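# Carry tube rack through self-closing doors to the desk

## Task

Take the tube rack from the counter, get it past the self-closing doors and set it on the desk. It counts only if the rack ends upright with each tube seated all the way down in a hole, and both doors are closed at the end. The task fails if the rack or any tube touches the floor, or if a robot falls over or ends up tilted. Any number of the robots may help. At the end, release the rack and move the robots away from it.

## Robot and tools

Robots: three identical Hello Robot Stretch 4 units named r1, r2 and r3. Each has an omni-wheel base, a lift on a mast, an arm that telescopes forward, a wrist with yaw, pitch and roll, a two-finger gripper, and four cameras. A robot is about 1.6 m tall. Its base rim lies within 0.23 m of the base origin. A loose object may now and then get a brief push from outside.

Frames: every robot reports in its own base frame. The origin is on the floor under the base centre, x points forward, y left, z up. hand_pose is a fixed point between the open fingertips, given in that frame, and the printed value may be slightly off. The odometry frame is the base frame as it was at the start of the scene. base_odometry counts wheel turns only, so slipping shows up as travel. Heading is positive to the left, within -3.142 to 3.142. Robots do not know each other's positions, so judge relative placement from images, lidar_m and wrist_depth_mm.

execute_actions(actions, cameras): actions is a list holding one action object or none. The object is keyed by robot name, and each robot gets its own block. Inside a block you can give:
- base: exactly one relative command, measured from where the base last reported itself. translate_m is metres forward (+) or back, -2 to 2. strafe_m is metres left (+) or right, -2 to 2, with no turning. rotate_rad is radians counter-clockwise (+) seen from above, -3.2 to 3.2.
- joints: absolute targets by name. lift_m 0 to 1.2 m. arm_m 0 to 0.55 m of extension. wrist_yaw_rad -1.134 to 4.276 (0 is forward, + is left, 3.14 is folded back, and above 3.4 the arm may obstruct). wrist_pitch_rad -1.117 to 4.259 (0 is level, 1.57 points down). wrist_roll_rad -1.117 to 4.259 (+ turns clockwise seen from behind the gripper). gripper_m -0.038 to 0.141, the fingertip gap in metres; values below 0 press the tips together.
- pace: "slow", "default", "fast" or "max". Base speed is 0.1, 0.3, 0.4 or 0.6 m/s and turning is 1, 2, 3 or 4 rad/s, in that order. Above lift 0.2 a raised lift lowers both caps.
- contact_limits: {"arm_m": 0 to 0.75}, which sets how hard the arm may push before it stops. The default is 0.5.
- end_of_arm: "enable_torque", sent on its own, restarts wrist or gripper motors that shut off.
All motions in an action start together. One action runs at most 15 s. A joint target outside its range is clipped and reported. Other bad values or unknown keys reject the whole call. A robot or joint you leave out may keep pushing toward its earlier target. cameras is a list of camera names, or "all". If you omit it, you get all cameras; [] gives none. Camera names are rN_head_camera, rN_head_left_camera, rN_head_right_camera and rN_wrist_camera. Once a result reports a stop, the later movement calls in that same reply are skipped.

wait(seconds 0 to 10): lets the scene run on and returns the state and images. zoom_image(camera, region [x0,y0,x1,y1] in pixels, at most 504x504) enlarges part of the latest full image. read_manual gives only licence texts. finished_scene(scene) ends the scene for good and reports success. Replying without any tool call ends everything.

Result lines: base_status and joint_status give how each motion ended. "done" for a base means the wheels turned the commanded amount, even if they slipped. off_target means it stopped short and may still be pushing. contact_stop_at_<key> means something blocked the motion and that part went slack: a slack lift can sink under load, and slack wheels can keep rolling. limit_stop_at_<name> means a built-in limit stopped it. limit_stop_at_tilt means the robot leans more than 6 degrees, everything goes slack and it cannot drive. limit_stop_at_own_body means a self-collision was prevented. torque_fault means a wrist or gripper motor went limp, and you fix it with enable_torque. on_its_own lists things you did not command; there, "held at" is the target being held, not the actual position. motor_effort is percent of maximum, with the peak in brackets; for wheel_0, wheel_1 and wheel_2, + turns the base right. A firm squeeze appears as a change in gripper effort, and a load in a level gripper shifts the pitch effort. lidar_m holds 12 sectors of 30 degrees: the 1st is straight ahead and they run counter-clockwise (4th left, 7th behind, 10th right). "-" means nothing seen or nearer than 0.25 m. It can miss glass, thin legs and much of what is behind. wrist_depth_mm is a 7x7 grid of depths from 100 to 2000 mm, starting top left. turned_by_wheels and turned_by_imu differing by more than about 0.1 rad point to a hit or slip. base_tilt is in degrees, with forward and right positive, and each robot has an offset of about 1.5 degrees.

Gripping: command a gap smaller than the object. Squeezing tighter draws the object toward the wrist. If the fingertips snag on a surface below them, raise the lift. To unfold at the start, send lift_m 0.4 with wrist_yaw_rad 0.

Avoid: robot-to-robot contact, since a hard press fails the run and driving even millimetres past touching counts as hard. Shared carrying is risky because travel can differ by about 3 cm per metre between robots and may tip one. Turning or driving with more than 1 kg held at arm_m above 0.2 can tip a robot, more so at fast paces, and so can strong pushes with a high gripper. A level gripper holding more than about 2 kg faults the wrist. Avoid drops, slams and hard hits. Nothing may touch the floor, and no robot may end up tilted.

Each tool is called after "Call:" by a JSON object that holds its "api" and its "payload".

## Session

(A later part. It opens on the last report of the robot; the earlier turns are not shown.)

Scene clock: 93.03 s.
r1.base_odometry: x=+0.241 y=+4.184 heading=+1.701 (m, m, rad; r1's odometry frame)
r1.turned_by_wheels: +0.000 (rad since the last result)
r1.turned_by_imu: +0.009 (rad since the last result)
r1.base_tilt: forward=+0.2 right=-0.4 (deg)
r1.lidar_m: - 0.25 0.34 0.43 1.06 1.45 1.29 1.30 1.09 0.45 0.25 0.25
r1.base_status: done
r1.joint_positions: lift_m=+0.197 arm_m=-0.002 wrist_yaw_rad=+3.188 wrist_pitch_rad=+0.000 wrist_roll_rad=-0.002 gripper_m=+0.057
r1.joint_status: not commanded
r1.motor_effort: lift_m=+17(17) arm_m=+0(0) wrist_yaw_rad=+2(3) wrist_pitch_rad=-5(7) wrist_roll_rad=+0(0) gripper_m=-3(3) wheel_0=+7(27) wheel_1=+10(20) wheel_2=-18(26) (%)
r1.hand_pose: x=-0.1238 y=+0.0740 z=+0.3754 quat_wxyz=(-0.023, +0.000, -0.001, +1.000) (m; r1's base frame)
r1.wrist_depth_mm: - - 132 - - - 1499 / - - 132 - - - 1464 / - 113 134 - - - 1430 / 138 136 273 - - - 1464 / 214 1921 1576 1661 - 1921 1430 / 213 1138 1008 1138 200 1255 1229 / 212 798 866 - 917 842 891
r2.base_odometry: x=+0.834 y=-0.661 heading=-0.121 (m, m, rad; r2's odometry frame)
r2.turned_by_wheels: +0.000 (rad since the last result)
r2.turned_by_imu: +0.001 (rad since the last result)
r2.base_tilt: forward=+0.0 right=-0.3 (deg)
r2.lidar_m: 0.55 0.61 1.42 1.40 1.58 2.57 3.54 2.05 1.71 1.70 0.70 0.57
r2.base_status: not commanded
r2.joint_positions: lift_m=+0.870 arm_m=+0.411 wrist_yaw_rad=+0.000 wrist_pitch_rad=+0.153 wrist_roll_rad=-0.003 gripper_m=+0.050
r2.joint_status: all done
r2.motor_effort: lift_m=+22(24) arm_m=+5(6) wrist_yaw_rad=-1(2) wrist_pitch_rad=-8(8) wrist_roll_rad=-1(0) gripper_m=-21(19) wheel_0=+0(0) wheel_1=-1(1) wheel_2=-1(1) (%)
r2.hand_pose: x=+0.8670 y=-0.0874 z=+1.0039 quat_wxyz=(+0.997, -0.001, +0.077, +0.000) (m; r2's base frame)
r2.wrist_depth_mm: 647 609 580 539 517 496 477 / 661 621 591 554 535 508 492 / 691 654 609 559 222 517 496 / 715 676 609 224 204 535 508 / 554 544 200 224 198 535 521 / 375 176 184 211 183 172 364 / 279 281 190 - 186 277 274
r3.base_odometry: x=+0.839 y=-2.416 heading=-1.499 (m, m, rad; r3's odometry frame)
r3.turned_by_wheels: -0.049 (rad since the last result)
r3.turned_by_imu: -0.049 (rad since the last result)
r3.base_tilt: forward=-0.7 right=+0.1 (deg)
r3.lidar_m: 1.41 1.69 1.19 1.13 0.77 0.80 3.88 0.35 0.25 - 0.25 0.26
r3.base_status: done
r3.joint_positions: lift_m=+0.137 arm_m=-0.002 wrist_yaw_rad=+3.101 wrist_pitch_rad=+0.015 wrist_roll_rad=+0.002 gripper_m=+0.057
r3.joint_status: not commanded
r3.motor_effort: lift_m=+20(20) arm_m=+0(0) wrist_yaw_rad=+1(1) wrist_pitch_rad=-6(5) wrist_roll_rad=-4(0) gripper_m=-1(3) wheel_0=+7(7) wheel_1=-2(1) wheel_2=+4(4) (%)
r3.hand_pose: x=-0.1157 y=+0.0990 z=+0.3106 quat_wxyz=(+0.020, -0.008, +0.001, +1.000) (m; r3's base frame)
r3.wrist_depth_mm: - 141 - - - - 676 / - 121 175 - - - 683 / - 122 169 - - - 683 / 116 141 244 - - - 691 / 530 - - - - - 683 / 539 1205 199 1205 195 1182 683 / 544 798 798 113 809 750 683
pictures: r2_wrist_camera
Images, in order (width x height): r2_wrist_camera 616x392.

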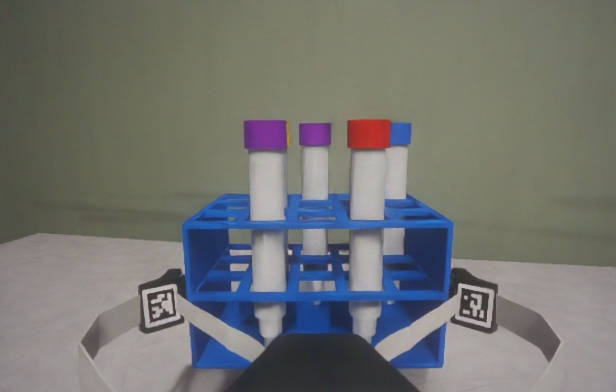

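Call:
{"api": "execute_actions", "payload": {"actions": [{"r1": {"base": {"translate_m": 0.6}}, "r2": {"base": {"rotate_rad": -1.75}, "joints": {"arm_m": 0.0}}}], "cameras": ["r2_head_right_camera", "r1_head_right_camera"]}}

Scene clock: 100.60 s.
r1.base_odometry: x=+0.163 y=+4.779 heading=+1.701 (m, m, rad; r1's odometry frame)
r1.turned_by_wheels: +0.000 (rad since the last result)
r1.turned_by_imu: -0.008 (rad since the last result)
r1.base_tilt: forward=+0.2 right=-0.2 (deg)
r1.lidar_m: 0.33 2.81 2.14 1.72 0.60 0.63 1.88 0.60 0.25 0.25 - 0.25
r1.base_status: done
r1.joint_positions: lift_m=+0.197 arm_m=-0.002 wrist_yaw_rad=+3.188 wrist_pitch_rad=+0.000 wrist_roll_rad=-0.002 gripper_m=+0.057
r1.joint_status: not commanded
r1.motor_effort: lift_m=+17(17) arm_m=+0(0) wrist_yaw_rad=+1(1) wrist_pitch_rad=-5(5) wrist_roll_rad=-2(1) gripper_m=-1(4) wheel_0=+8(22) wheel_1=-1(15) wheel_2=-4(34) (%)
r1.hand_pose: x=-0.1238 y=+0.0740 z=+0.3754 quat_wxyz=(-0.023, +0.000, -0.001, +1.000) (m; r1's base frame)
r1.wrist_depth_mm: - - 132 - - - 569 / - - 132 - - - 559 / - 113 134 - - - 564 / 139 136 274 - - - 564 / 213 1808 - - - 1921 559 / 213 1160 991 1118 200 1255 554 / 212 809 878 - 904 831 554
r2.base_odometry: x=+0.834 y=-0.661 heading=-1.870 (m, m, rad; r2's odometry frame)
r2.turned_by_wheels: -1.750 (rad since the last result)
r2.turned_by_imu: -1.738 (rad since the last result)
r2.base_tilt: forward=+0.0 right=-0.3 (deg)
r2.lidar_m: 0.41 0.83 0.59 0.55 0.60 0.81 1.42 1.48 2.03 3.49 1.57 0.44
r2.base_status: done
r2.joint_positions: lift_m=+0.870 arm_m=+0.003 wrist_yaw_rad=+0.000 wrist_pitch_rad=+0.154 wrist_roll_rad=-0.003 gripper_m=+0.050
r2.joint_status: all done
joint sent to its limit — the command would take r2.arm_m past its lower limit, so that joint was sent only as far as its limit.
r2.motor_effort: lift_m=+21(22) arm_m=-5(5) wrist_yaw_rad=+0(2) wrist_pitch_rad=-8(9) wrist_roll_rad=-1(1) gripper_m=-23(16) wheel_0=+0(9) wheel_1=+1(8) wheel_2=+2(8) (%)
r2.hand_pose: x=+0.4594 y=-0.0875 z=+1.0039 quat_wxyz=(+0.997, -0.001, +0.077, +0.000) (m; r2's base frame)
r2.wrist_depth_mm: 1430 1397 1366 1397 1336 1366 1336 / 1464 1430 1397 1397 1430 1397 1366 / 1464 1430 1464 1430 221 1397 1366 / 1499 1464 1464 227 204 1464 1336 / 917 1499 200 224 186 1499 1366 / 904 176 183 211 183 173 1366 / 842 1576 189 - 186 1576 1336
r3.base_odometry: x=+0.839 y=-2.416 heading=-1.499 (m, m, rad; r3's odometry frame)
r3.turned_by_wheels: +0.000 (rad since the last result)
r3.turned_by_imu: +0.001 (rad since the last result)
r3.base_tilt: forward=-0.7 right=+0.1 (deg)
r3.lidar_m: 1.70 1.69 1.21 1.15 0.77 0.79 3.91 0.34 0.25 - 0.25 0.25
r3.base_status: not commanded
r3.joint_positions: lift_m=+0.137 arm_m=-0.002 wrist_yaw_rad=+3.101 wrist_pitch_rad=+0.015 wrist_roll_rad=+0.002 gripper_m=+0.057
r3.joint_status: not commanded
r3.motor_effort: lift_m=+20(20) arm_m=+0(0) wrist_yaw_rad=+2(3) wrist_pitch_rad=-6(5) wrist_roll_rad=+1(3) gripper_m=-2(4) wheel_0=+8(8) wheel_1=-2(2) wheel_2=+3(4) (%)
r3.hand_pose: x=-0.1157 y=+0.0990 z=+0.3106 quat_wxyz=(+0.020, -0.008, +0.001, +1.000) (m; r3's base frame)
r3.wrist_depth_mm: - 141 - - - - 683 / - 121 175 - - - 683 / - 122 170 - - - 683 / 116 141 244 - - - 683 / 525 - - - - - 683 / 544 1205 198 1229 194 1205 691 / 535 788 809 112 809 750 676
pictures: r1_head_right_camera, r2_head_right_camera
Images, in order (width x height): r1_head_right_camera 420x672, r2_head_right_camera 420x672.

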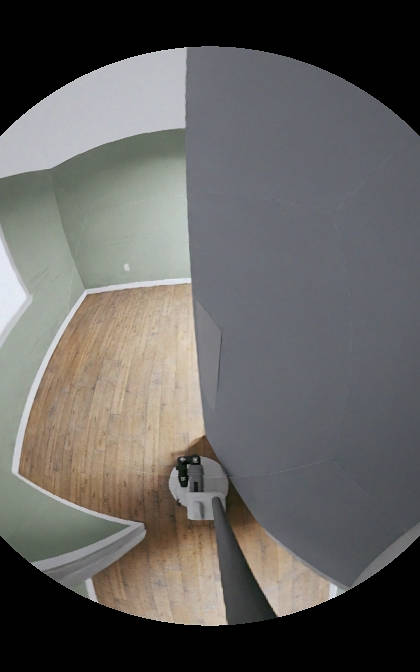

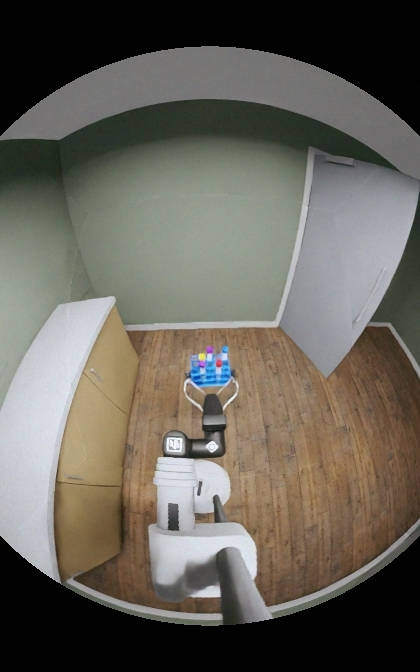

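Call:
{"api": "execute_actions", "payload": {"actions": [{"r1": {"base": {"strafe_m": -0.14}, "pace": "slow"}, "r2": {"base": {"strafe_m": -1.45}, "pace": "fast"}}], "cameras": ["r2_head_camera", "r2_head_left_camera", "r1_head_right_camera"]}}

Scene clock: 108.80 s.
r1.base_odometry: x=+0.301 y=+4.797 heading=+1.701 (m, m, rad; r1's odometry frame)
r1.turned_by_wheels: +0.000 (rad since the last result)
r1.turned_by_imu: -0.002 (rad since the last result)
r1.base_tilt: forward=+0.3 right=-0.3 (deg)
r1.lidar_m: 0.84 0.84 2.28 1.68 0.72 1.73 1.86 0.35 0.25 - 0.25 0.25
r1.base_status: done
r1.joint_positions: lift_m=+0.197 arm_m=-0.002 wrist_yaw_rad=+3.188 wrist_pitch_rad=+0.000 wrist_roll_rad=-0.002 gripper_m=+0.057
r1.joint_status: not commanded
r1.motor_effort: lift_m=+17(17) arm_m=+0(0) wrist_yaw_rad=+1(2) wrist_pitch_rad=-5(5) wrist_roll_rad=-3(1) gripper_m=-2(3) wheel_0=+9(14) wheel_1=-6(15) wheel_2=-1(4) (%)
r1.hand_pose: x=-0.1238 y=+0.0740 z=+0.3754 quat_wxyz=(-0.023, +0.000, -0.001, +1.000) (m; r1's base frame)
r1.wrist_depth_mm: - - 132 - - - 1618 / - - 132 - - - 1661 / - 113 134 - - - 1661 / 138 137 273 - - - 1661 / 213 1756 - - - - 1661 / 213 1078 1008 1138 200 1229 1205 / 212 683 878 - 904 831 891
r2.base_odometry: x=-0.551 y=-0.233 heading=-1.870 (m, m, rad; r2's odometry frame)
r2.turned_by_wheels: +0.000 (rad since the last result)
r2.turned_by_imu: -0.002 (rad since the last result)
r2.base_tilt: forward=+0.0 right=-0.2 (deg)
r2.lidar_m: 0.40 0.84 2.10 2.02 2.04 1.48 1.40 1.48 2.04 2.03 2.12 0.43
r2.base_status: done
r2.joint_positions: lift_m=+0.870 arm_m=+0.003 wrist_yaw_rad=+0.000 wrist_pitch_rad=+0.153 wrist_roll_rad=-0.003 gripper_m=+0.050
r2.joint_status: not commanded
r2.motor_effort: lift_m=+21(21) arm_m=-5(5) wrist_yaw_rad=+0(0) wrist_pitch_rad=-8(8) wrist_roll_rad=-1(0) gripper_m=-19(19) wheel_0=-1(10) wheel_1=+0(9) wheel_2=+0(1) (%)
r2.hand_pose: x=+0.4595 y=-0.0875 z=+1.0040 quat_wxyz=(+0.997, -0.001, +0.077, +0.000) (m; r2's base frame)
r2.wrist_depth_mm: 597 732 - - - 1336 1336 / 621 723 - - - 1397 1366 / 1430 715 1308 - 224 1430 1366 / 1499 707 1118 227 204 1537 1464 / 1537 699 200 224 198 1537 1464 / 1618 177 183 211 184 173 1618 / 1618 676 189 - 185 1576 1576
r3.base_odometry: x=+0.839 y=-2.416 heading=-1.499 (m, m, rad; r3's odometry frame)
r3.turned_by_wheels: +0.000 (rad since the last result)
r3.turned_by_imu: +0.001 (rad since the last result)
r3.base_tilt: forward=-0.7 right=+0.0 (deg)
r3.lidar_m: 1.71 1.69 1.21 1.12 0.78 0.79 3.93 0.37 0.25 - 0.25 0.25
r3.base_status: not commanded
r3.joint_positions: lift_m=+0.137 arm_m=-0.002 wrist_yaw_rad=+3.101 wrist_pitch_rad=+0.015 wrist_roll_rad=+0.002 gripper_m=+0.057
r3.joint_status: not commanded
r3.motor_effort: lift_m=+20(20) arm_m=+0(0) wrist_yaw_rad=+1(2) wrist_pitch_rad=-5(5) wrist_roll_rad=-1(1) gripper_m=-4(1) wheel_0=+7(7) wheel_1=-2(2) wheel_2=+4(4) (%)
r3.hand_pose: x=-0.1157 y=+0.0990 z=+0.3106 quat_wxyz=(+0.020, -0.008, +0.001, +1.000) (m; r3's base frame)
r3.wrist_depth_mm: - 141 - - - - 683 / - 121 176 - - - 683 / - 122 170 - - - 691 / 116 142 244 - - - 683 / 530 - - - - - 683 / 544 1229 198 1205 193 1205 691 / 544 798 820 112 820 759 676
pictures: r1_head_right_camera, r2_head_camera, r2_head_left_camera
Images, in order (width x height): r1_head_right_camera 420x672, r2_head_camera 420x560, r2_head_left_camera 420x672.

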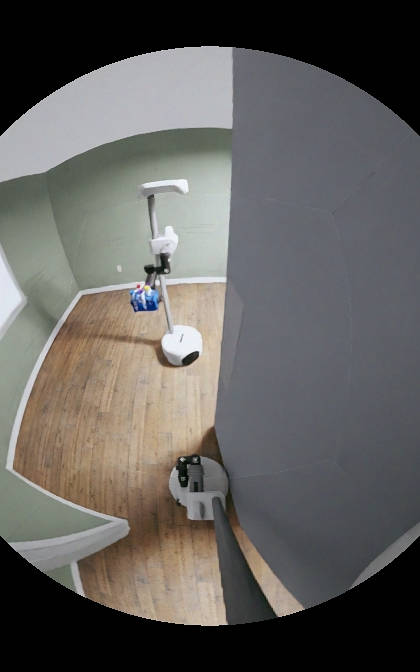

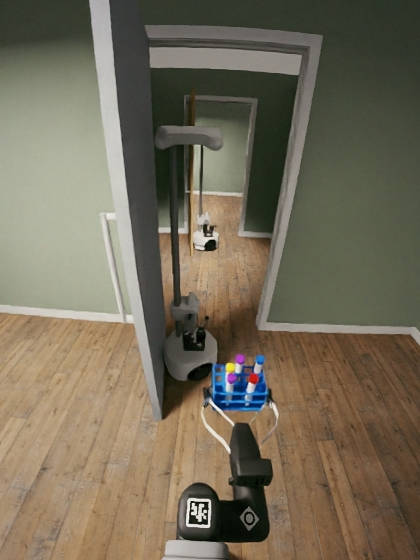

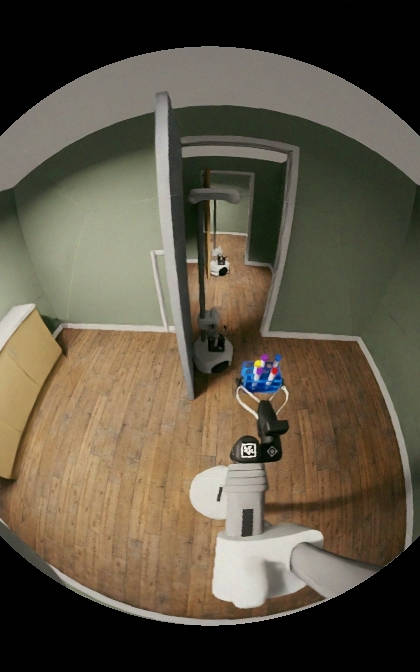

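Call:
{"api": "execute_actions", "payload": {"actions": [{"r2": {"base": {"translate_m": 0.58}, "pace": "fast"}}], "cameras": ["r2_head_left_camera", "r1_head_right_camera"]}}

Scene clock: 137.43 s.
r1.base_odometry: x=+0.301 y=+4.797 heading=+1.701 (m, m, rad; r1's odometry frame)
r1.turned_by_wheels: +0.000 (rad since the last result)
r1.turned_by_imu: -0.003 (rad since the last result)
r1.base_tilt: forward=+0.4 right=-0.3 (deg)
r1.lidar_m: 0.50 0.28 0.33 1.69 0.69 1.74 1.85 0.34 0.25 - 0.25 0.25
r1.base_status: not commanded
r1.joint_positions: lift_m=+0.197 arm_m=-0.002 wrist_yaw_rad=+3.188 wrist_pitch_rad=+0.000 wrist_roll_rad=-0.002 gripper_m=+0.057
r1.joint_status: not commanded
r1.motor_effort: lift_m=+17(17) arm_m=+0(0) wrist_yaw_rad=+1(0) wrist_pitch_rad=-6(6) wrist_roll_rad=-1(1) gripper_m=-3(2) wheel_0=+9(9) wheel_1=-6(6) wheel_2=-1(1) (%)
r1.hand_pose: x=-0.1238 y=+0.0740 z=+0.3754 quat_wxyz=(-0.023, +0.000, -0.001, +1.000) (m; r1's base frame)
r1.wrist_depth_mm: - - 131 - - - 1661 / - - 132 - - - 1661 / - 113 134 - - - 1708 / 138 137 273 - - - 1661 / 214 1756 - - - - 1661 / 213 1060 1008 1138 200 1229 1205 / 212 683 878 - 904 842 878
r2.base_odometry: x=-0.722 y=-0.788 heading=-1.870 (m, m, rad; r2's odometry frame)
r2.turned_by_wheels: +0.000 (rad since the last result)
r2.turned_by_imu: +0.002 (rad since the last result)
r2.base_tilt: forward=+0.0 right=-0.3 (deg)
r2.lidar_m: 0.40 0.36 0.33 2.02 2.13 2.08 1.99 2.09 2.13 2.04 1.59 0.47
r2.base_status: done
r2.joint_positions: lift_m=+0.870 arm_m=+0.003 wrist_yaw_rad=+0.000 wrist_pitch_rad=+0.153 wrist_roll_rad=-0.003 gripper_m=+0.050
r2.joint_status: not commanded
r2.motor_effort: lift_m=+21(21) arm_m=-5(5) wrist_yaw_rad=-2(1) wrist_pitch_rad=-8(8) wrist_roll_rad=-1(0) gripper_m=-20(21) wheel_0=+1(6) wheel_1=+0(5) wheel_2=+1(11) (%)
r2.hand_pose: x=+0.4594 y=-0.0874 z=+1.0039 quat_wxyz=(+0.997, -0.001, +0.077, +0.000) (m; r2's base frame)
r2.wrist_depth_mm: 591 554 - - - 820 831 / 580 732 - - - 866 831 / 574 732 - - 223 866 866 / 574 741 - 226 205 891 891 / 574 723 200 223 198 891 904 / 564 177 183 211 182 172 931 / 508 640 189 - 185 960 960
r3.base_odometry: x=+0.839 y=-2.416 heading=-1.499 (m, m, rad; r3's odometry frame)
r3.turned_by_wheels: +0.000 (rad since the last result)
r3.turned_by_imu: +0.001 (rad since the last result)
r3.base_tilt: forward=-0.7 right=+0.0 (deg)
r3.lidar_m: 1.73 1.70 1.22 1.15 0.75 0.77 3.88 0.35 0.25 - 0.25 0.25
r3.base_status: not commanded
r3.joint_positions: lift_m=+0.137 arm_m=-0.002 wrist_yaw_rad=+3.101 wrist_pitch_rad=+0.015 wrist_roll_rad=+0.002 gripper_m=+0.057
r3.joint_status: not commanded
r3.motor_effort: lift_m=+20(20) arm_m=+0(0) wrist_yaw_rad=+0(1) wrist_pitch_rad=-6(5) wrist_roll_rad=+0(3) gripper_m=-2(4) wheel_0=+7(7) wheel_1=-3(3) wheel_2=+4(4) (%)
r3.hand_pose: x=-0.1157 y=+0.0990 z=+0.3106 quat_wxyz=(+0.020, -0.008, +0.001, +1.000) (m; r3's base frame)
r3.wrist_depth_mm: - 141 - - - - 683 / - 121 175 - - - 683 / - 122 169 - - - 683 / 116 141 244 - - - 683 / 525 - - - - - 691 / 549 1182 198 1205 193 1205 683 / 544 788 798 112 809 741 691
pictures: r1_head_right_camera, r2_head_left_camera
Images, in order (width x height): r1_head_right_camera 420x672, r2_head_left_camera 420x672.

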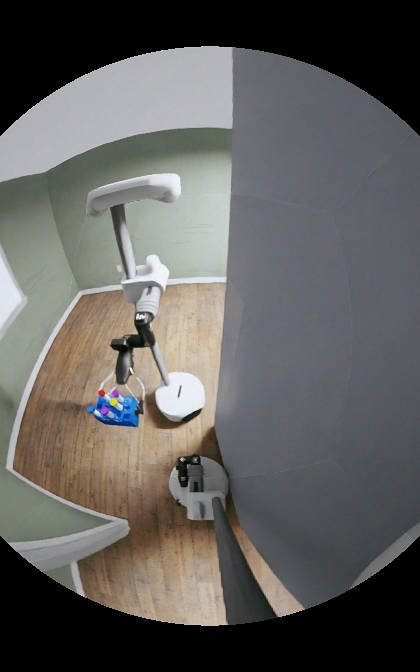

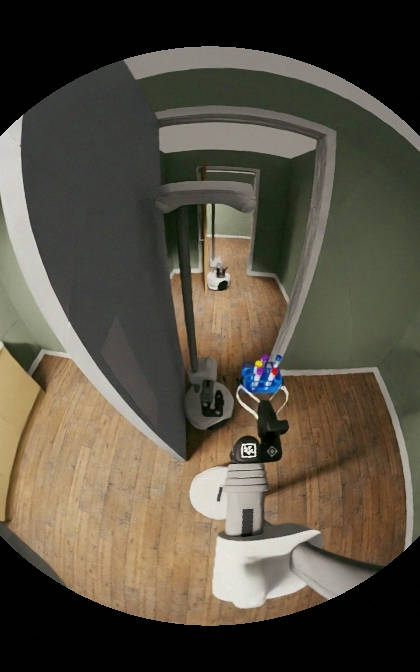

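Call:
{"api": "execute_actions", "payload": {"actions": [{"r1": {"base": {"translate_m": -0.9}}, "r2": {"base": {"translate_m": 0.8}}}], "cameras": ["r2_head_left_camera", "r1_head_right_camera"]}}

Scene clock: 146.17 s.
r1.base_odometry: x=+0.418 y=+3.905 heading=+1.701 (m, m, rad; r1's odometry frame)
r1.turned_by_wheels: +0.000 (rad since the last result)
r1.turned_by_imu: +0.001 (rad since the last result)
r1.base_tilt: forward=+0.4 right=-0.4 (deg)
r1.lidar_m: 0.60 0.35 0.67 1.16 1.18 1.65 0.98 1.31 0.95 0.90 0.50 0.47
r1.base_status: done
r1.joint_positions: lift_m=+0.197 arm_m=-0.002 wrist_yaw_rad=+3.188 wrist_pitch_rad=+0.000 wrist_roll_rad=-0.002 gripper_m=+0.057
r1.joint_status: not commanded
r1.motor_effort: lift_m=+17(17) arm_m=+0(0) wrist_yaw_rad=+0(2) wrist_pitch_rad=-7(6) wrist_roll_rad=-3(1) gripper_m=-3(3) wheel_0=-3(12) wheel_1=-4(9) wheel_2=+2(11) (%)
r1.hand_pose: x=-0.1238 y=+0.0740 z=+0.3754 quat_wxyz=(-0.023, +0.000, -0.001, +1.000) (m; r1's base frame)
r1.wrist_depth_mm: - - 132 - - 1921 1661 / - - 132 - - 1983 1708 / - 113 134 - - 1983 1661 / 139 136 273 1499 - 1983 1708 / 214 1756 1366 1281 - 1983 1618 / 213 1160 991 1138 200 1255 1255 / 212 798 866 - 904 842 891
r2.base_odometry: x=-0.959 y=-1.552 heading=-1.870 (m, m, rad; r2's odometry frame)
r2.turned_by_wheels: +0.001 (rad since the last result)
r2.turned_by_imu: -0.006 (rad since the last result)
r2.base_tilt: forward=+0.0 right=-0.2 (deg)
r2.lidar_m: 0.40 0.62 0.27 0.25 - 0.25 0.30 2.91 2.15 1.30 0.55 0.45
r2.base_status: done
r2.joint_positions: lift_m=+0.870 arm_m=+0.003 wrist_yaw_rad=+0.000 wrist_pitch_rad=+0.153 wrist_roll_rad=-0.003 gripper_m=+0.050
r2.joint_status: not commanded
r2.motor_effort: lift_m=+20(21) arm_m=-4(5) wrist_yaw_rad=-1(9) wrist_pitch_rad=-8(9) wrist_roll_rad=-1(0) gripper_m=-20(21) wheel_0=-7(6) wheel_1=+8(24) wheel_2=+6(13) (%)
r2.hand_pose: x=+0.4592 y=-0.0874 z=+1.0040 quat_wxyz=(+0.997, -0.001, +0.077, +0.000) (m; r2's base frame)
r2.wrist_depth_mm: 1499 1863 - - - - 1366 / 1537 1863 - - - - 1366 / 1537 1808 1756 - 221 - 1308 / 1464 1983 1661 225 202 - 1366 / 1499 1863 200 224 198 1863 1366 / 1499 177 185 211 182 172 1308 / 1366 1576 190 - 186 1661 1255
r3.base_odometry: x=+0.839 y=-2.416 heading=-1.499 (m, m, rad; r3's odometry frame)
r3.turned_by_wheels: +0.000 (rad since the last result)
r3.turned_by_imu: +0.001 (rad since the last result)
r3.base_tilt: forward=-0.7 right=+0.0 (deg)
r3.lidar_m: 1.10 1.70 1.22 1.15 0.76 0.80 3.89 0.37 0.25 - 0.25 0.26
r3.base_status: not commanded
r3.joint_positions: lift_m=+0.137 arm_m=-0.002 wrist_yaw_rad=+3.101 wrist_pitch_rad=+0.015 wrist_roll_rad=+0.002 gripper_m=+0.057
r3.joint_status: not commanded
r3.motor_effort: lift_m=+21(20) arm_m=+0(0) wrist_yaw_rad=+3(1) wrist_pitch_rad=-5(5) wrist_roll_rad=-1(4) gripper_m=-5(1) wheel_0=+7(7) wheel_1=-2(2) wheel_2=+4(4) (%)
r3.hand_pose: x=-0.1157 y=+0.0990 z=+0.3106 quat_wxyz=(+0.020, -0.008, +0.001, +1.000) (m; r3's base frame)
r3.wrist_depth_mm: - 141 - - - - 683 / - 121 176 - - - 676 / - 122 170 - - - 691 / 116 141 243 - - - 683 / 530 - - - - - 691 / 544 1205 198 1229 195 1182 683 / 544 788 809 112 809 750 683
pictures: r1_head_right_camera, r2_head_left_camera
Images, in order (width x height): r1_head_right_camera 420x672, r2_head_left_camera 420x672.

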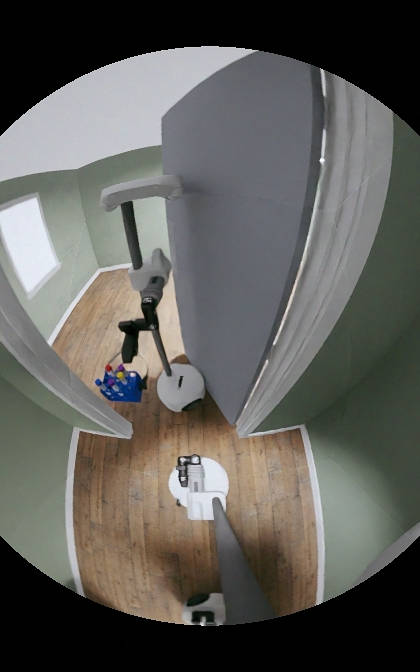

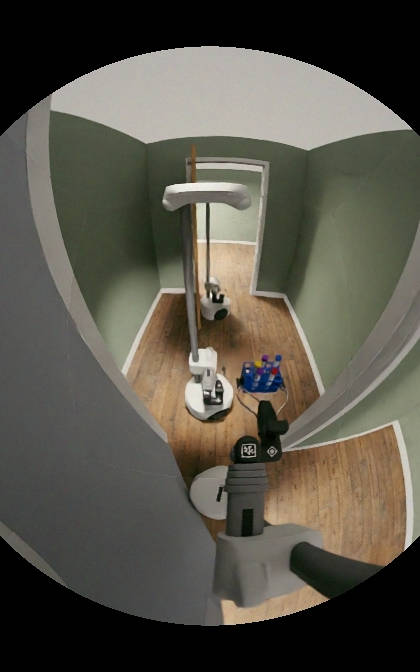

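Call:
{"api": "execute_actions", "payload": {"actions": [{"r1": {"base": {"strafe_m": -0.58}, "pace": "fast"}, "r2": {"base": {"translate_m": 1.35}}, "r3": {"base": {"strafe_m": -0.05}, "pace": "slow"}}], "cameras": ["r2_head_left_camera", "r3_head_right_camera"]}}

Scene clock: 157.47 s.
r1.base_odometry: x=+0.993 y=+3.980 heading=+1.701 (m, m, rad; r1's odometry frame)
r1.turned_by_wheels: +0.000 (rad since the last result)
r1.turned_by_imu: -0.006 (rad since the last result)
r1.base_tilt: forward=+0.4 right=-0.3 (deg)
r1.lidar_m: 0.34 0.37 0.64 1.37 0.68 0.72 1.03 0.48 0.33 0.32 0.34 0.37
r1.base_status: done
r1.joint_positions: lift_m=+0.197 arm_m=-0.002 wrist_yaw_rad=+3.188 wrist_pitch_rad=+0.000 wrist_roll_rad=-0.002 gripper_m=+0.057
r1.joint_status: not commanded
r1.motor_effort: lift_m=+18(17) arm_m=+0(0) wrist_yaw_rad=+2(2) wrist_pitch_rad=-5(6) wrist_roll_rad=+0(0) gripper_m=-4(2) wheel_0=-2(15) wheel_1=+1(13) wheel_2=+0(0) (%)
r1.hand_pose: x=-0.1238 y=+0.0740 z=+0.3754 quat_wxyz=(-0.023, +0.000, -0.001, +1.000) (m; r1's base frame)
r1.wrist_depth_mm: - - 131 1863 1661 - 1921 / - - 132 - 1618 - 1921 / - 113 134 - 1618 - 1921 / 138 136 274 - 1499 1983 1983 / 214 809 1229 - 1138 1708 1921 / 213 750 1008 1118 200 1255 683 / 213 683 878 - 891 842 661
r2.base_odometry: x=-1.356 y=-2.842 heading=-1.870 (m, m, rad; r2's odometry frame)
r2.turned_by_wheels: +0.000 (rad since the last result)
r2.turned_by_imu: +0.002 (rad since the last result)
r2.base_tilt: forward=+0.1 right=-0.2 (deg)
r2.lidar_m: 0.41 0.54 0.58 1.04 0.68 0.72 0.99 1.00 1.06 1.02 1.05 0.46
r2.base_status: done
r2.joint_positions: lift_m=+0.870 arm_m=+0.003 wrist_yaw_rad=+0.000 wrist_pitch_rad=+0.153 wrist_roll_rad=-0.003 gripper_m=+0.050
r2.joint_status: not commanded
r2.motor_effort: lift_m=+20(20) arm_m=-4(4) wrist_yaw_rad=-2(1) wrist_pitch_rad=-8(8) wrist_roll_rad=-1(1) gripper_m=-20(20) wheel_0=+0(7) wheel_1=+0(8) wheel_2=+1(8) (%)
r2.hand_pose: x=+0.4592 y=-0.0874 z=+1.0040 quat_wxyz=(+0.997, -0.001, +0.077, +0.000) (m; r2's base frame)
r2.wrist_depth_mm: 627 991 - - - 1008 991 / 634 991 - - - 1025 1042 / 647 976 - - 221 1078 1060 / 640 798 - 227 203 1078 1078 / 647 798 200 224 198 1118 1118 / 640 176 184 211 183 173 1138 / 585 715 190 - 186 1182 1160
r3.base_odometry: x=+0.789 y=-2.420 heading=-1.498 (m, m, rad; r3's odometry frame)
r3.turned_by_wheels: +0.000 (rad since the last result)
r3.turned_by_imu: +0.001 (rad since the last result)
r3.base_tilt: forward=-0.8 right=-0.1 (deg)
r3.lidar_m: 0.60 0.34 0.41 1.18 0.79 0.85 3.94 0.30 0.25 - 0.25 0.25
r3.base_status: done
r3.joint_positions: lift_m=+0.137 arm_m=-0.002 wrist_yaw_rad=+3.101 wrist_pitch_rad=+0.015 wrist_roll_rad=+0.002 gripper_m=+0.057
r3.joint_status: not commanded
r3.motor_effort: lift_m=+20(20) arm_m=+0(0) wrist_yaw_rad=+0(1) wrist_pitch_rad=-5(6) wrist_roll_rad=-1(1) gripper_m=+0(2) wheel_0=+7(12) wheel_1=-4(11) wheel_2=+3(2) (%)
r3.hand_pose: x=-0.1157 y=+0.0990 z=+0.3106 quat_wxyz=(+0.020, -0.008, +0.001, +1.000) (m; r3's base frame)
r3.wrist_depth_mm: - 141 - - - - 732 / - 121 176 - - - 732 / - 122 169 - - - 750 / 116 141 244 - - - 741 / 462 - - - - - 741 / 477 1098 198 1205 193 1182 741 / 473 707 798 112 809 750 723
pictures: r2_head_left_camera, r3_head_right_camera
Images, in order (width x height): r2_head_left_camera 420x672, r3_head_right_camera 420x672.

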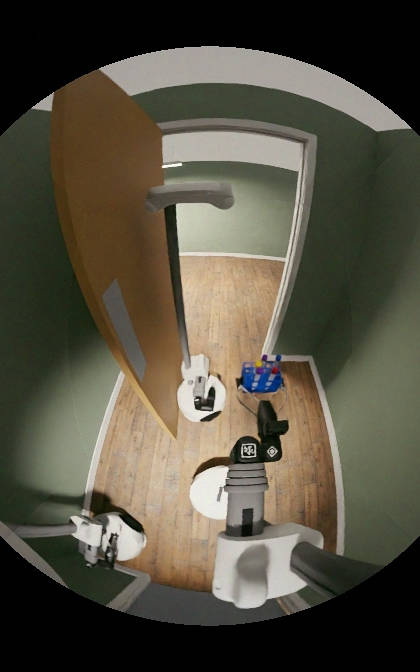

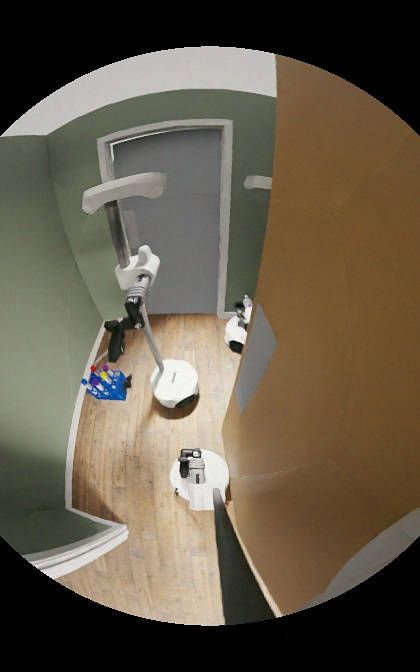

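Call:
{"api": "execute_actions", "payload": {"actions": [{"r2": {"base": {"translate_m": 2.0}, "joints": {"lift_m": 1.0}}, "r3": {"base": {"translate_m": -2.0}}}], "cameras": ["r2_head_left_camera", "r3_head_right_camera", "r2_wrist_camera"]}}

Scene clock: 170.87 s.
r1.base_odometry: x=+0.993 y=+3.980 heading=+1.701 (m, m, rad; r1's odometry frame)
r1.turned_by_wheels: +0.000 (rad since the last result)
r1.turned_by_imu: -0.005 (rad since the last result)
r1.base_tilt: forward=+0.2 right=-0.4 (deg)
r1.lidar_m: 0.34 0.38 0.63 1.39 1.81 1.87 1.37 0.48 0.34 0.32 0.34 0.37
r1.base_status: not commanded
r1.joint_positions: lift_m=+0.197 arm_m=-0.002 wrist_yaw_rad=+3.188 wrist_pitch_rad=+0.000 wrist_roll_rad=-0.002 gripper_m=+0.057
r1.joint_status: not commanded
r1.motor_effort: lift_m=+17(17) arm_m=+0(0) wrist_yaw_rad=+1(1) wrist_pitch_rad=-7(6) wrist_roll_rad=-2(1) gripper_m=-3(2) wheel_0=-2(2) wheel_1=+1(1) wheel_2=+0(0) (%)
r1.hand_pose: x=-0.1238 y=+0.0740 z=+0.3754 quat_wxyz=(-0.023, +0.000, -0.001, +1.000) (m; r1's base frame)
r1.wrist_depth_mm: - - 132 1983 1983 1808 1921 / - - 132 1983 1863 1808 1921 / - 113 134 1983 1921 1863 1921 / 139 136 274 - 1921 1808 1983 / 213 798 1229 - 1921 1808 1983 / 213 759 991 1118 200 1229 1229 / 213 676 891 - 904 842 878
r2.base_odometry: x=-1.945 y=-4.754 heading=-1.870 (m, m, rad; r2's odometry frame)
r2.turned_by_wheels: +0.000 (rad since the last result)
r2.turned_by_imu: +0.002 (rad since the last result)
r2.base_tilt: forward=+0.1 right=-0.3 (deg)
r2.lidar_m: 0.40 0.62 1.98 1.92 0.80 0.72 0.72 0.69 0.78 2.04 2.12 0.44
r2.base_status: done
r2.joint_positions: lift_m=+1.000 arm_m=+0.003 wrist_yaw_rad=+0.000 wrist_pitch_rad=+0.153 wrist_roll_rad=-0.003 gripper_m=+0.050
r2.joint_status: all done
r2.motor_effort: lift_m=+21(24) arm_m=-4(4) wrist_yaw_rad=-1(5) wrist_pitch_rad=-8(8) wrist_roll_rad=-1(0) gripper_m=-22(19) wheel_0=+0(7) wheel_1=+2(10) wheel_2=+1(12) (%)
r2.hand_pose: x=+0.4592 y=-0.0874 z=+1.1340 quat_wxyz=(+0.997, -0.001, +0.077, +0.000) (m; r2's base frame)
r2.wrist_depth_mm: - - - - - - - / - - - - - - - / - - - - 223 - - / - - - 225 204 - - / - - 201 223 186 - - / - 176 184 211 183 172 - / 1808 1229 190 - 186 1863 1863
r3.base_odometry: x=+0.645 y=-0.425 heading=-1.498 (m, m, rad; r3's odometry frame)
r3.turned_by_wheels: +0.000 (rad since the last result)
r3.turned_by_imu: -0.003 (rad since the last result)
r3.base_tilt: forward=-0.7 right=+0.1 (deg)
r3.lidar_m: 0.58 0.34 0.39 2.16 2.27 1.90 1.77 1.84 1.81 1.73 1.81 1.42
r3.base_status: done
r3.joint_positions: lift_m=+0.137 arm_m=-0.002 wrist_yaw_rad=+3.101 wrist_pitch_rad=+0.015 wrist_roll_rad=+0.002 gripper_m=+0.057
r3.joint_status: not commanded
r3.motor_effort: lift_m=+20(20) arm_m=+0(0) wrist_yaw_rad=+1(2) wrist_pitch_rad=-6(5) wrist_roll_rad=-2(1) gripper_m=-3(2) wheel_0=+0(5) wheel_1=+0(7) wheel_2=-2(10) (%)
r3.hand_pose: x=-0.1157 y=+0.0990 z=+0.3106 quat_wxyz=(+0.020, -0.008, +0.001, +1.000) (m; r3's base frame)
r3.wrist_depth_mm: - 141 1921 1863 1921 1863 1983 / - 121 175 1863 1921 1983 1921 / - 123 170 1983 1863 1921 1863 / 116 141 244 1808 1863 1983 1983 / 1708 1808 1863 1921 1921 1863 1921 / 1060 1229 198 1205 193 1182 1205 / 768 798 798 112 809 750 809
pictures: r2_head_left_camera, r2_wrist_camera, r3_head_right_camera
Images, in order (width x height): r2_head_left_camera 420x672, r2_wrist_camera 616x392, r3_head_right_camera 420x672.

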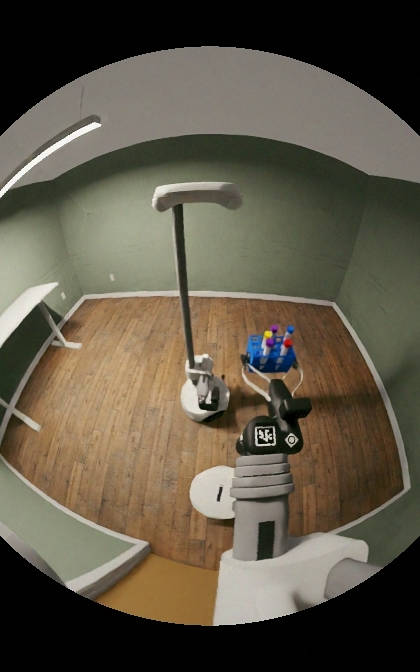

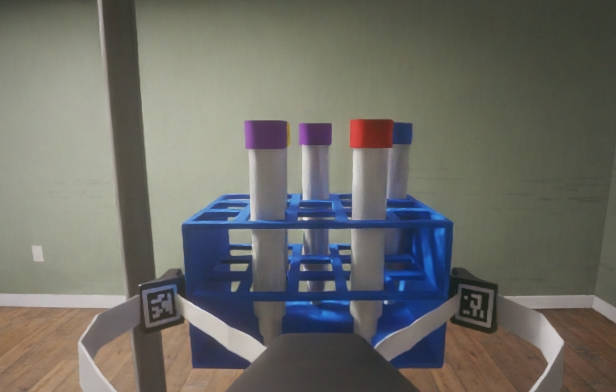

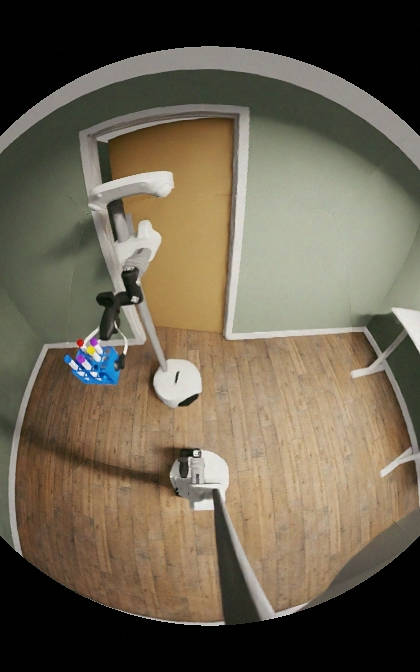

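Call:
{"api": "execute_actions", "payload": {"actions": [], "cameras": ["r2_head_camera", "r2_head_left_camera", "r3_head_camera", "r3_head_right_camera"]}}

Scene clock: 181.70 s.
r1.base_odometry: x=+0.993 y=+3.980 heading=+1.701 (m, m, rad; r1's odometry frame)
r1.turned_by_wheels: +0.000 (rad since the last result)
r1.turned_by_imu: -0.002 (rad since the last result)
r1.base_tilt: forward=+0.3 right=-0.4 (deg)
r1.lidar_m: 0.34 0.36 0.62 1.39 1.81 1.94 1.37 0.48 0.33 0.31 0.33 0.37
r1.base_status: not commanded
r1.joint_positions: lift_m=+0.197 arm_m=-0.002 wrist_yaw_rad=+3.188 wrist_pitch_rad=+0.000 wrist_roll_rad=-0.002 gripper_m=+0.057
r1.joint_status: not commanded
r1.motor_effort: lift_m=+17(17) arm_m=+0(0) wrist_yaw_rad=+1(1) wrist_pitch_rad=-8(6) wrist_roll_rad=-1(1) gripper_m=-4(2) wheel_0=-2(2) wheel_1=+1(1) wheel_2=+0(0) (%)
r1.hand_pose: x=-0.1238 y=+0.0740 z=+0.3754 quat_wxyz=(-0.023, +0.000, -0.001, +1.000) (m; r1's base frame)
r1.wrist_depth_mm: - - 131 1983 1921 1921 1863 / - - 132 1983 1983 1983 1863 / - 113 134 1983 1983 1921 1921 / 138 136 273 1983 1983 1921 1921 / 213 809 1229 - - - 1983 / 214 759 976 1138 200 1255 1229 / 212 683 866 - 904 842 891
r2.base_odometry: x=-1.945 y=-4.754 heading=-1.870 (m, m, rad; r2's odometry frame)
r2.turned_by_wheels: +0.000 (rad since the last result)
r2.turned_by_imu: +0.001 (rad since the last result)
r2.base_tilt: forward=+0.0 right=-0.2 (deg)
r2.lidar_m: 0.40 0.60 1.99 1.91 0.81 0.65 0.62 0.64 0.77 2.03 2.11 0.44
r2.base_status: done
r2.joint_positions: lift_m=+1.000 arm_m=+0.003 wrist_yaw_rad=+0.000 wrist_pitch_rad=+0.153 wrist_roll_rad=-0.003 gripper_m=+0.050
r2.joint_status: all done
r2.motor_effort: lift_m=+21(24) arm_m=-4(4) wrist_yaw_rad=-2(5) wrist_pitch_rad=-8(8) wrist_roll_rad=-1(0) gripper_m=-21(19) wheel_0=+0(7) wheel_1=+1(10) wheel_2=+1(12) (%)
r2.hand_pose: x=+0.4592 y=-0.0874 z=+1.1340 quat_wxyz=(+0.997, -0.001, +0.077, +0.000) (m; r2's base frame)
r2.wrist_depth_mm: - - - - - - - / - - - - - - - / - - - - 221 - - / - - - 224 203 - - / - - 201 224 186 - - / - 176 184 211 182 172 - / 1983 1229 189 - 186 1808 1983
r3.base_odometry: x=+0.645 y=-0.425 heading=-1.498 (m, m, rad; r3's odometry frame)
r3.turned_by_wheels: +0.000 (rad since the last result)
r3.turned_by_imu: +0.001 (rad since the last result)
r3.base_tilt: forward=-0.8 right=+0.0 (deg)
r3.lidar_m: 0.56 0.34 0.41 2.18 2.29 1.86 1.77 1.84 1.81 1.72 1.81 1.42
r3.base_status: done
r3.joint_positions: lift_m=+0.137 arm_m=-0.002 wrist_yaw_rad=+3.101 wrist_pitch_rad=+0.015 wrist_roll_rad=+0.002 gripper_m=+0.057
r3.joint_status: not commanded
r3.motor_effort: lift_m=+20(20) arm_m=+0(0) wrist_yaw_rad=+1(2) wrist_pitch_rad=-6(5) wrist_roll_rad=-2(1) gripper_m=-2(2) wheel_0=+0(5) wheel_1=-1(7) wheel_2=-2(10) (%)
r3.hand_pose: x=-0.1157 y=+0.0990 z=+0.3106 quat_wxyz=(+0.020, -0.008, +0.001, +1.000) (m; r3's base frame)
r3.wrist_depth_mm: - 141 1921 1863 1921 1921 1983 / - 121 175 1863 1921 1863 1983 / - 122 169 1863 1921 1921 1863 / 116 141 243 1921 1863 1863 1983 / 1618 1808 1921 1921 1863 1921 1983 / 1060 1182 198 1229 194 1182 1160 / 768 798 809 112 809 750 831
pictures: r2_head_camera, r2_head_left_camera, r3_head_camera, r3_head_right_camera
Images, in order (width x height): r2_head_camera 420x560, r2_head_left_camera 420x672, r3_head_camera 420x560, r3_head_right_camera 420x672.

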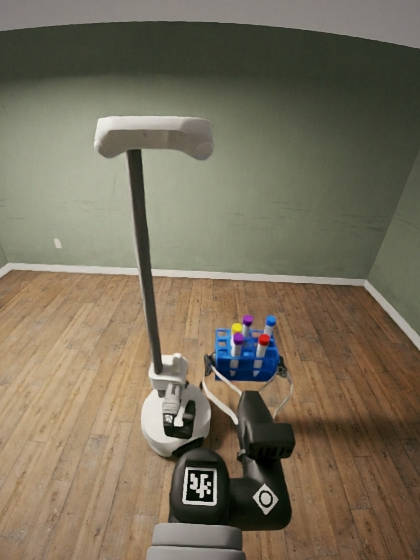

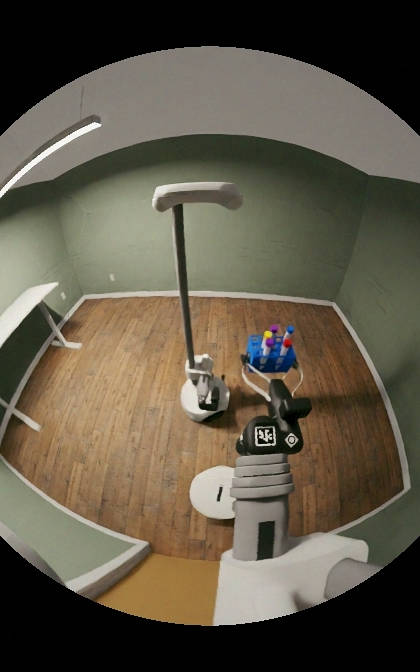

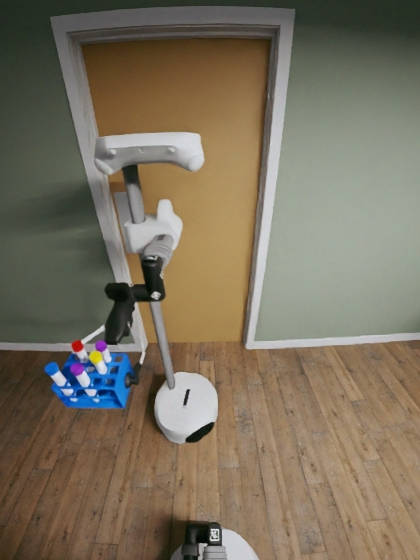

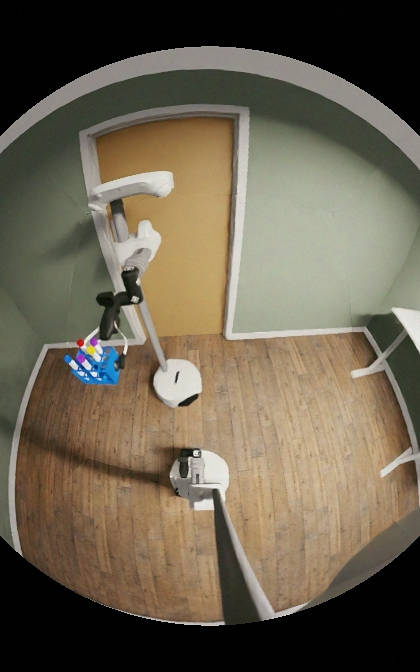

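Call:
{"api": "zoom_image", "payload": {"camera": "r3_head_camera", "region": [30, 320, 170, 430]}}

Call:
{"api": "zoom_image", "payload": {"camera": "r2_head_camera", "region": [190, 300, 310, 400]}}

Region (30, 320, 170, 430) of r3_head_camera's 420x560 image, scaled by 3.600, with more detail than that image has; it fills the top 396 rows of this view, and the rest is white.

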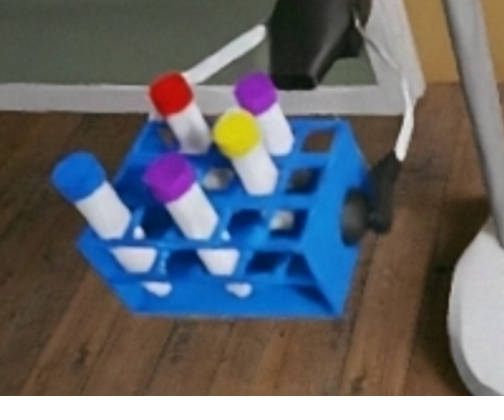

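Region (190, 300, 310, 400) of r2_head_camera's 420x560 image, scaled by 4.200, with more detail than that image has.

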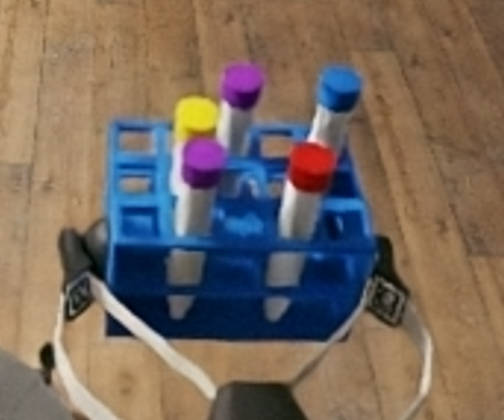

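Call:
{"api": "execute_actions", "payload": {"actions": [{"r2": {"base": {"rotate_rad": 1.35}, "pace": "slow"}, "r3": {"base": {"strafe_m": 0.5}, "pace": "fast"}}], "cameras": ["r2_head_camera", "r2_head_left_camera"]}}

Scene clock: 192.63 s.
r1.base_odometry: x=+0.993 y=+3.980 heading=+1.701 (m, m, rad; r1's odometry frame)
r1.turned_by_wheels: +0.000 (rad since the last result)
r1.turned_by_imu: -0.002 (rad since the last result)
r1.base_tilt: forward=+0.3 right=-0.2 (deg)
r1.lidar_m: 0.35 0.36 0.61 1.37 1.80 1.95 1.40 0.48 0.33 0.32 0.33 0.36
r1.base_status: not commanded
r1.joint_positions: lift_m=+0.197 arm_m=-0.002 wrist_yaw_rad=+3.188 wrist_pitch_rad=+0.000 wrist_roll_rad=-0.002 gripper_m=+0.057
r1.joint_status: not commanded
r1.motor_effort: lift_m=+17(17) arm_m=+1(0) wrist_yaw_rad=+1(1) wrist_pitch_rad=-6(5) wrist_roll_rad=-2(1) gripper_m=-4(3) wheel_0=-2(2) wheel_1=+1(1) wheel_2=+0(0) (%)
r1.hand_pose: x=-0.1238 y=+0.0740 z=+0.3754 quat_wxyz=(-0.023, +0.000, -0.001, +1.000) (m; r1's base frame)
r1.wrist_depth_mm: - - 131 1983 1983 1921 1863 / - - 132 1983 1983 1921 1921 / - 113 134 1983 1983 1921 1921 / 138 137 273 1983 1921 1921 1921 / 214 809 1229 1983 1921 1983 - / 213 750 1008 1138 201 1255 1229 / 212 683 866 - 904 831 891
r2.base_odometry: x=-1.945 y=-4.754 heading=-0.520 (m, m, rad; r2's odometry frame)
r2.turned_by_wheels: +1.350 (rad since the last result)
r2.turned_by_imu: +1.343 (rad since the last result)
r2.base_tilt: forward=+0.0 right=-0.3 (deg)
r2.lidar_m: 0.42 1.03 0.70 0.62 0.62 0.70 1.21 2.04 0.66 0.64 2.57 0.42
r2.base_status: done
r2.joint_positions: lift_m=+1.000 arm_m=+0.003 wrist_yaw_rad=+0.000 wrist_pitch_rad=+0.153 wrist_roll_rad=-0.003 gripper_m=+0.050
r2.joint_status: not commanded
r2.motor_effort: lift_m=+21(21) arm_m=-4(4) wrist_yaw_rad=+0(1) wrist_pitch_rad=-8(7) wrist_roll_rad=+1(0) gripper_m=-22(22) wheel_0=-4(5) wheel_1=+0(5) wheel_2=-2(5) (%)
r2.hand_pose: x=+0.4593 y=-0.0874 z=+1.1340 quat_wxyz=(+0.997, -0.001, +0.077, +0.000) (m; r2's base frame)
r2.wrist_depth_mm: 1397 - - - - - - / 1366 - - - - - - / 1397 - - - 221 - - / 1336 - 1863 226 204 - - / 1281 - 200 224 198 - - / 1308 177 183 211 183 172 - / 1160 1863 189 - 187 1921 1808
r3.base_odometry: x=+1.143 y=-0.389 heading=-1.498 (m, m, rad; r3's odometry frame)
r3.turned_by_wheels: +0.000 (rad since the last result)
r3.turned_by_imu: +0.002 (rad since the last result)
r3.base_tilt: forward=-0.8 right=+0.1 (deg)
r3.lidar_m: 0.68 1.38 1.78 1.69 1.75 1.89 1.78 1.85 2.49 2.24 0.85 0.63
r3.base_status: done
r3.joint_positions: lift_m=+0.137 arm_m=-0.002 wrist_yaw_rad=+3.101 wrist_pitch_rad=+0.015 wrist_roll_rad=+0.002 gripper_m=+0.057
r3.joint_status: not commanded
r3.motor_effort: lift_m=+20(20) arm_m=+0(0) wrist_yaw_rad=+0(2) wrist_pitch_rad=-6(5) wrist_roll_rad=-1(2) gripper_m=-3(4) wheel_0=+1(11) wheel_1=+0(7) wheel_2=-1(2) (%)
r3.hand_pose: x=-0.1157 y=+0.0990 z=+0.3106 quat_wxyz=(+0.020, -0.008, +0.001, +1.000) (m; r3's base frame)
r3.wrist_depth_mm: - 141 1808 1921 1921 1863 1921 / - 121 176 1983 1863 1863 1983 / - 123 170 1921 1921 1921 1863 / 116 141 244 1921 1921 1983 1983 / 1661 1921 1863 1863 1921 1983 1921 / 1078 1205 198 1229 194 1229 1182 / 768 798 809 112 809 741 798
pictures: r2_head_camera, r2_head_left_camera
Images, in order (width x height): r2_head_camera 420x560, r2_head_left_camera 420x672.

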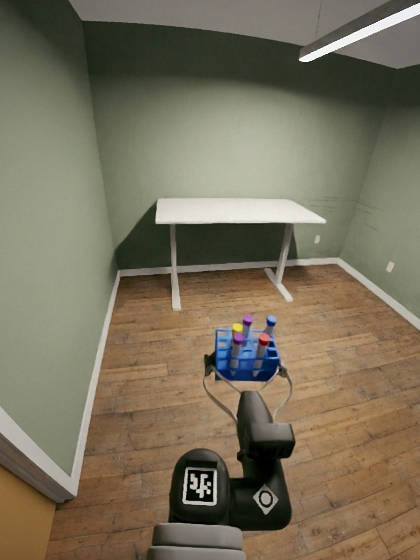

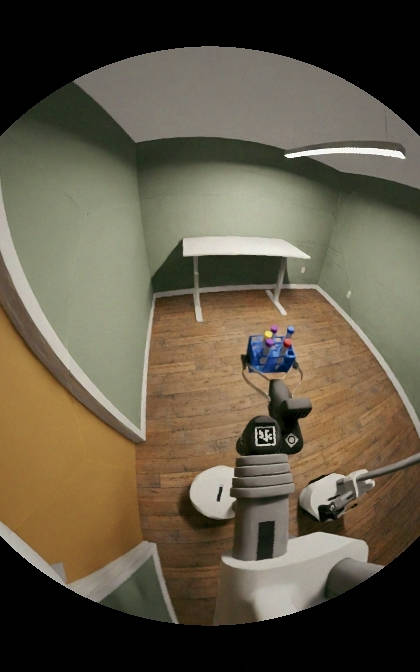

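Call:
{"api": "execute_actions", "payload": {"actions": [{"r2": {"base": {"translate_m": 1.5}, "joints": {"arm_m": 0.2}}}], "cameras": ["r2_head_camera", "r2_wrist_camera", "r3_head_right_camera"]}}

Scene clock: 212.30 s.
r1.base_odometry: x=+0.993 y=+3.980 heading=+1.701 (m, m, rad; r1's odometry frame)
r1.turned_by_wheels: +0.000 (rad since the last result)
r1.turned_by_imu: -0.004 (rad since the last result)
r1.base_tilt: forward=+0.3 right=-0.2 (deg)
r1.lidar_m: 0.34 0.37 0.61 1.39 1.80 1.93 1.39 0.49 0.34 0.32 0.34 0.36
r1.base_status: not commanded
r1.joint_positions: lift_m=+0.197 arm_m=-0.002 wrist_yaw_rad=+3.188 wrist_pitch_rad=+0.000 wrist_roll_rad=-0.002 gripper_m=+0.057
r1.joint_status: not commanded
r1.motor_effort: lift_m=+17(17) arm_m=+0(0) wrist_yaw_rad=+2(1) wrist_pitch_rad=-6(7) wrist_roll_rad=+1(0) gripper_m=-3(4) wheel_0=-2(2) wheel_1=+1(1) wheel_2=+0(0) (%)
r1.hand_pose: x=-0.1238 y=+0.0740 z=+0.3754 quat_wxyz=(-0.023, +0.000, -0.001, +1.000) (m; r1's base frame)
r1.wrist_depth_mm: - - 132 1921 1921 1983 1863 / - - 132 1983 1983 1983 1921 / - 113 134 - 1983 1983 1921 / 138 136 273 1983 1921 1921 1983 / 213 809 1205 1983 1983 1983 1921 / 213 759 991 1138 200 1205 1229 / 212 683 878 - 904 854 891
r2.base_odometry: x=-0.643 y=-5.499 heading=-0.520 (m, m, rad; r2's odometry frame)
r2.turned_by_wheels: +0.000 (rad since the last result)
r2.turned_by_imu: +0.002 (rad since the last result)
r2.base_tilt: forward=+0.0 right=-0.2 (deg)
r2.lidar_m: 0.45 0.46 0.54 0.87 0.86 1.06 2.08 1.66 2.56 2.24 0.82 0.50
r2.base_status: done
r2.joint_positions: lift_m=+1.000 arm_m=+0.199 wrist_yaw_rad=+0.000 wrist_pitch_rad=+0.153 wrist_roll_rad=-0.003 gripper_m=+0.050
r2.joint_status: all done
r2.motor_effort: lift_m=+21(21) arm_m=+6(6) wrist_yaw_rad=-2(0) wrist_pitch_rad=-8(8) wrist_roll_rad=-1(2) gripper_m=-22(16) wheel_0=+2(5) wheel_1=-1(4) wheel_2=+0(9) (%)
r2.hand_pose: x=+0.6551 y=-0.0874 z=+1.1340 quat_wxyz=(+0.997, -0.001, +0.077, +0.000) (m; r2's base frame)
r2.wrist_depth_mm: 707 723 759 788 831 904 931 / 723 750 778 820 866 904 946 / 732 778 798 820 224 946 976 / 750 778 820 225 203 946 1008 / 768 788 200 224 186 798 788 / 559 177 183 211 182 173 549 / 418 424 189 - 186 415 415
r3.base_odometry: x=+1.143 y=-0.389 heading=-1.498 (m, m, rad; r3's odometry frame)
r3.turned_by_wheels: +0.000 (rad since the last result)
r3.turned_by_imu: +0.001 (rad since the last result)
r3.base_tilt: forward=-0.7 right=+0.0 (deg)
r3.lidar_m: 1.32 1.36 1.79 1.69 1.75 1.91 1.77 1.84 2.50 1.65 1.66 1.46
r3.base_status: not commanded
r3.joint_positions: lift_m=+0.137 arm_m=-0.002 wrist_yaw_rad=+3.101 wrist_pitch_rad=+0.015 wrist_roll_rad=+0.002 gripper_m=+0.057
r3.joint_status: not commanded
r3.motor_effort: lift_m=+20(20) arm_m=+0(0) wrist_yaw_rad=+1(2) wrist_pitch_rad=-7(6) wrist_roll_rad=-2(1) gripper_m=-1(3) wheel_0=+1(2) wheel_1=+0(0) wheel_2=-1(1) (%)
r3.hand_pose: x=-0.1157 y=+0.0990 z=+0.3106 quat_wxyz=(+0.020, -0.008, +0.001, +1.000) (m; r3's base frame)
r3.wrist_depth_mm: - 141 1863 1863 1863 1983 1863 / - 121 175 1863 1863 1921 1863 / - 122 169 1863 1921 1921 1983 / 116 142 244 1863 1921 1863 1921 / 1708 1808 1863 1921 1921 1921 1921 / 1078 1205 198 1205 194 1205 1182 / 778 798 798 112 809 741 809
pictures: r2_head_camera, r2_wrist_camera, r3_head_right_camera
Images, in order (width x height): r2_head_camera 420x560, r2_wrist_camera 616x392, r3_head_right_camera 420x672.

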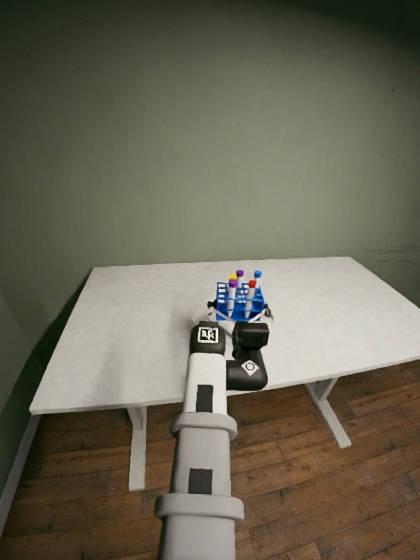

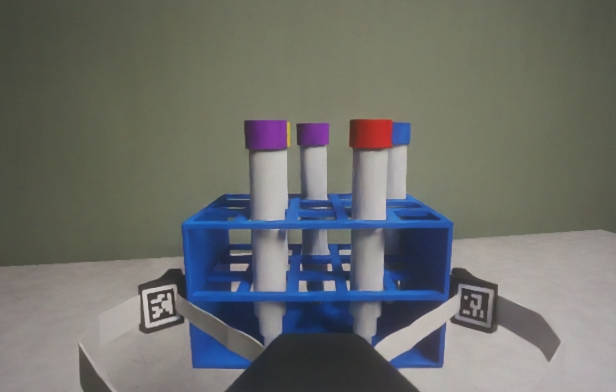

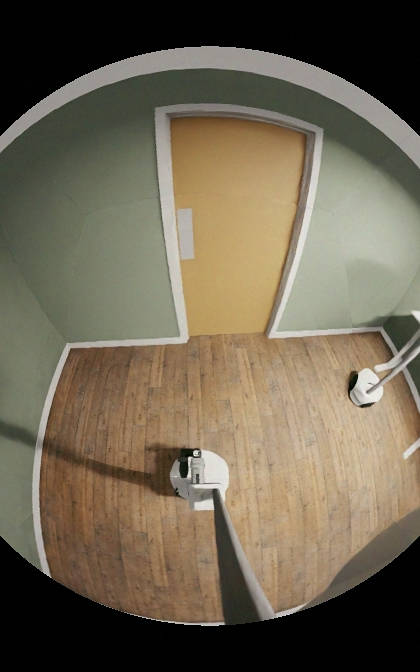

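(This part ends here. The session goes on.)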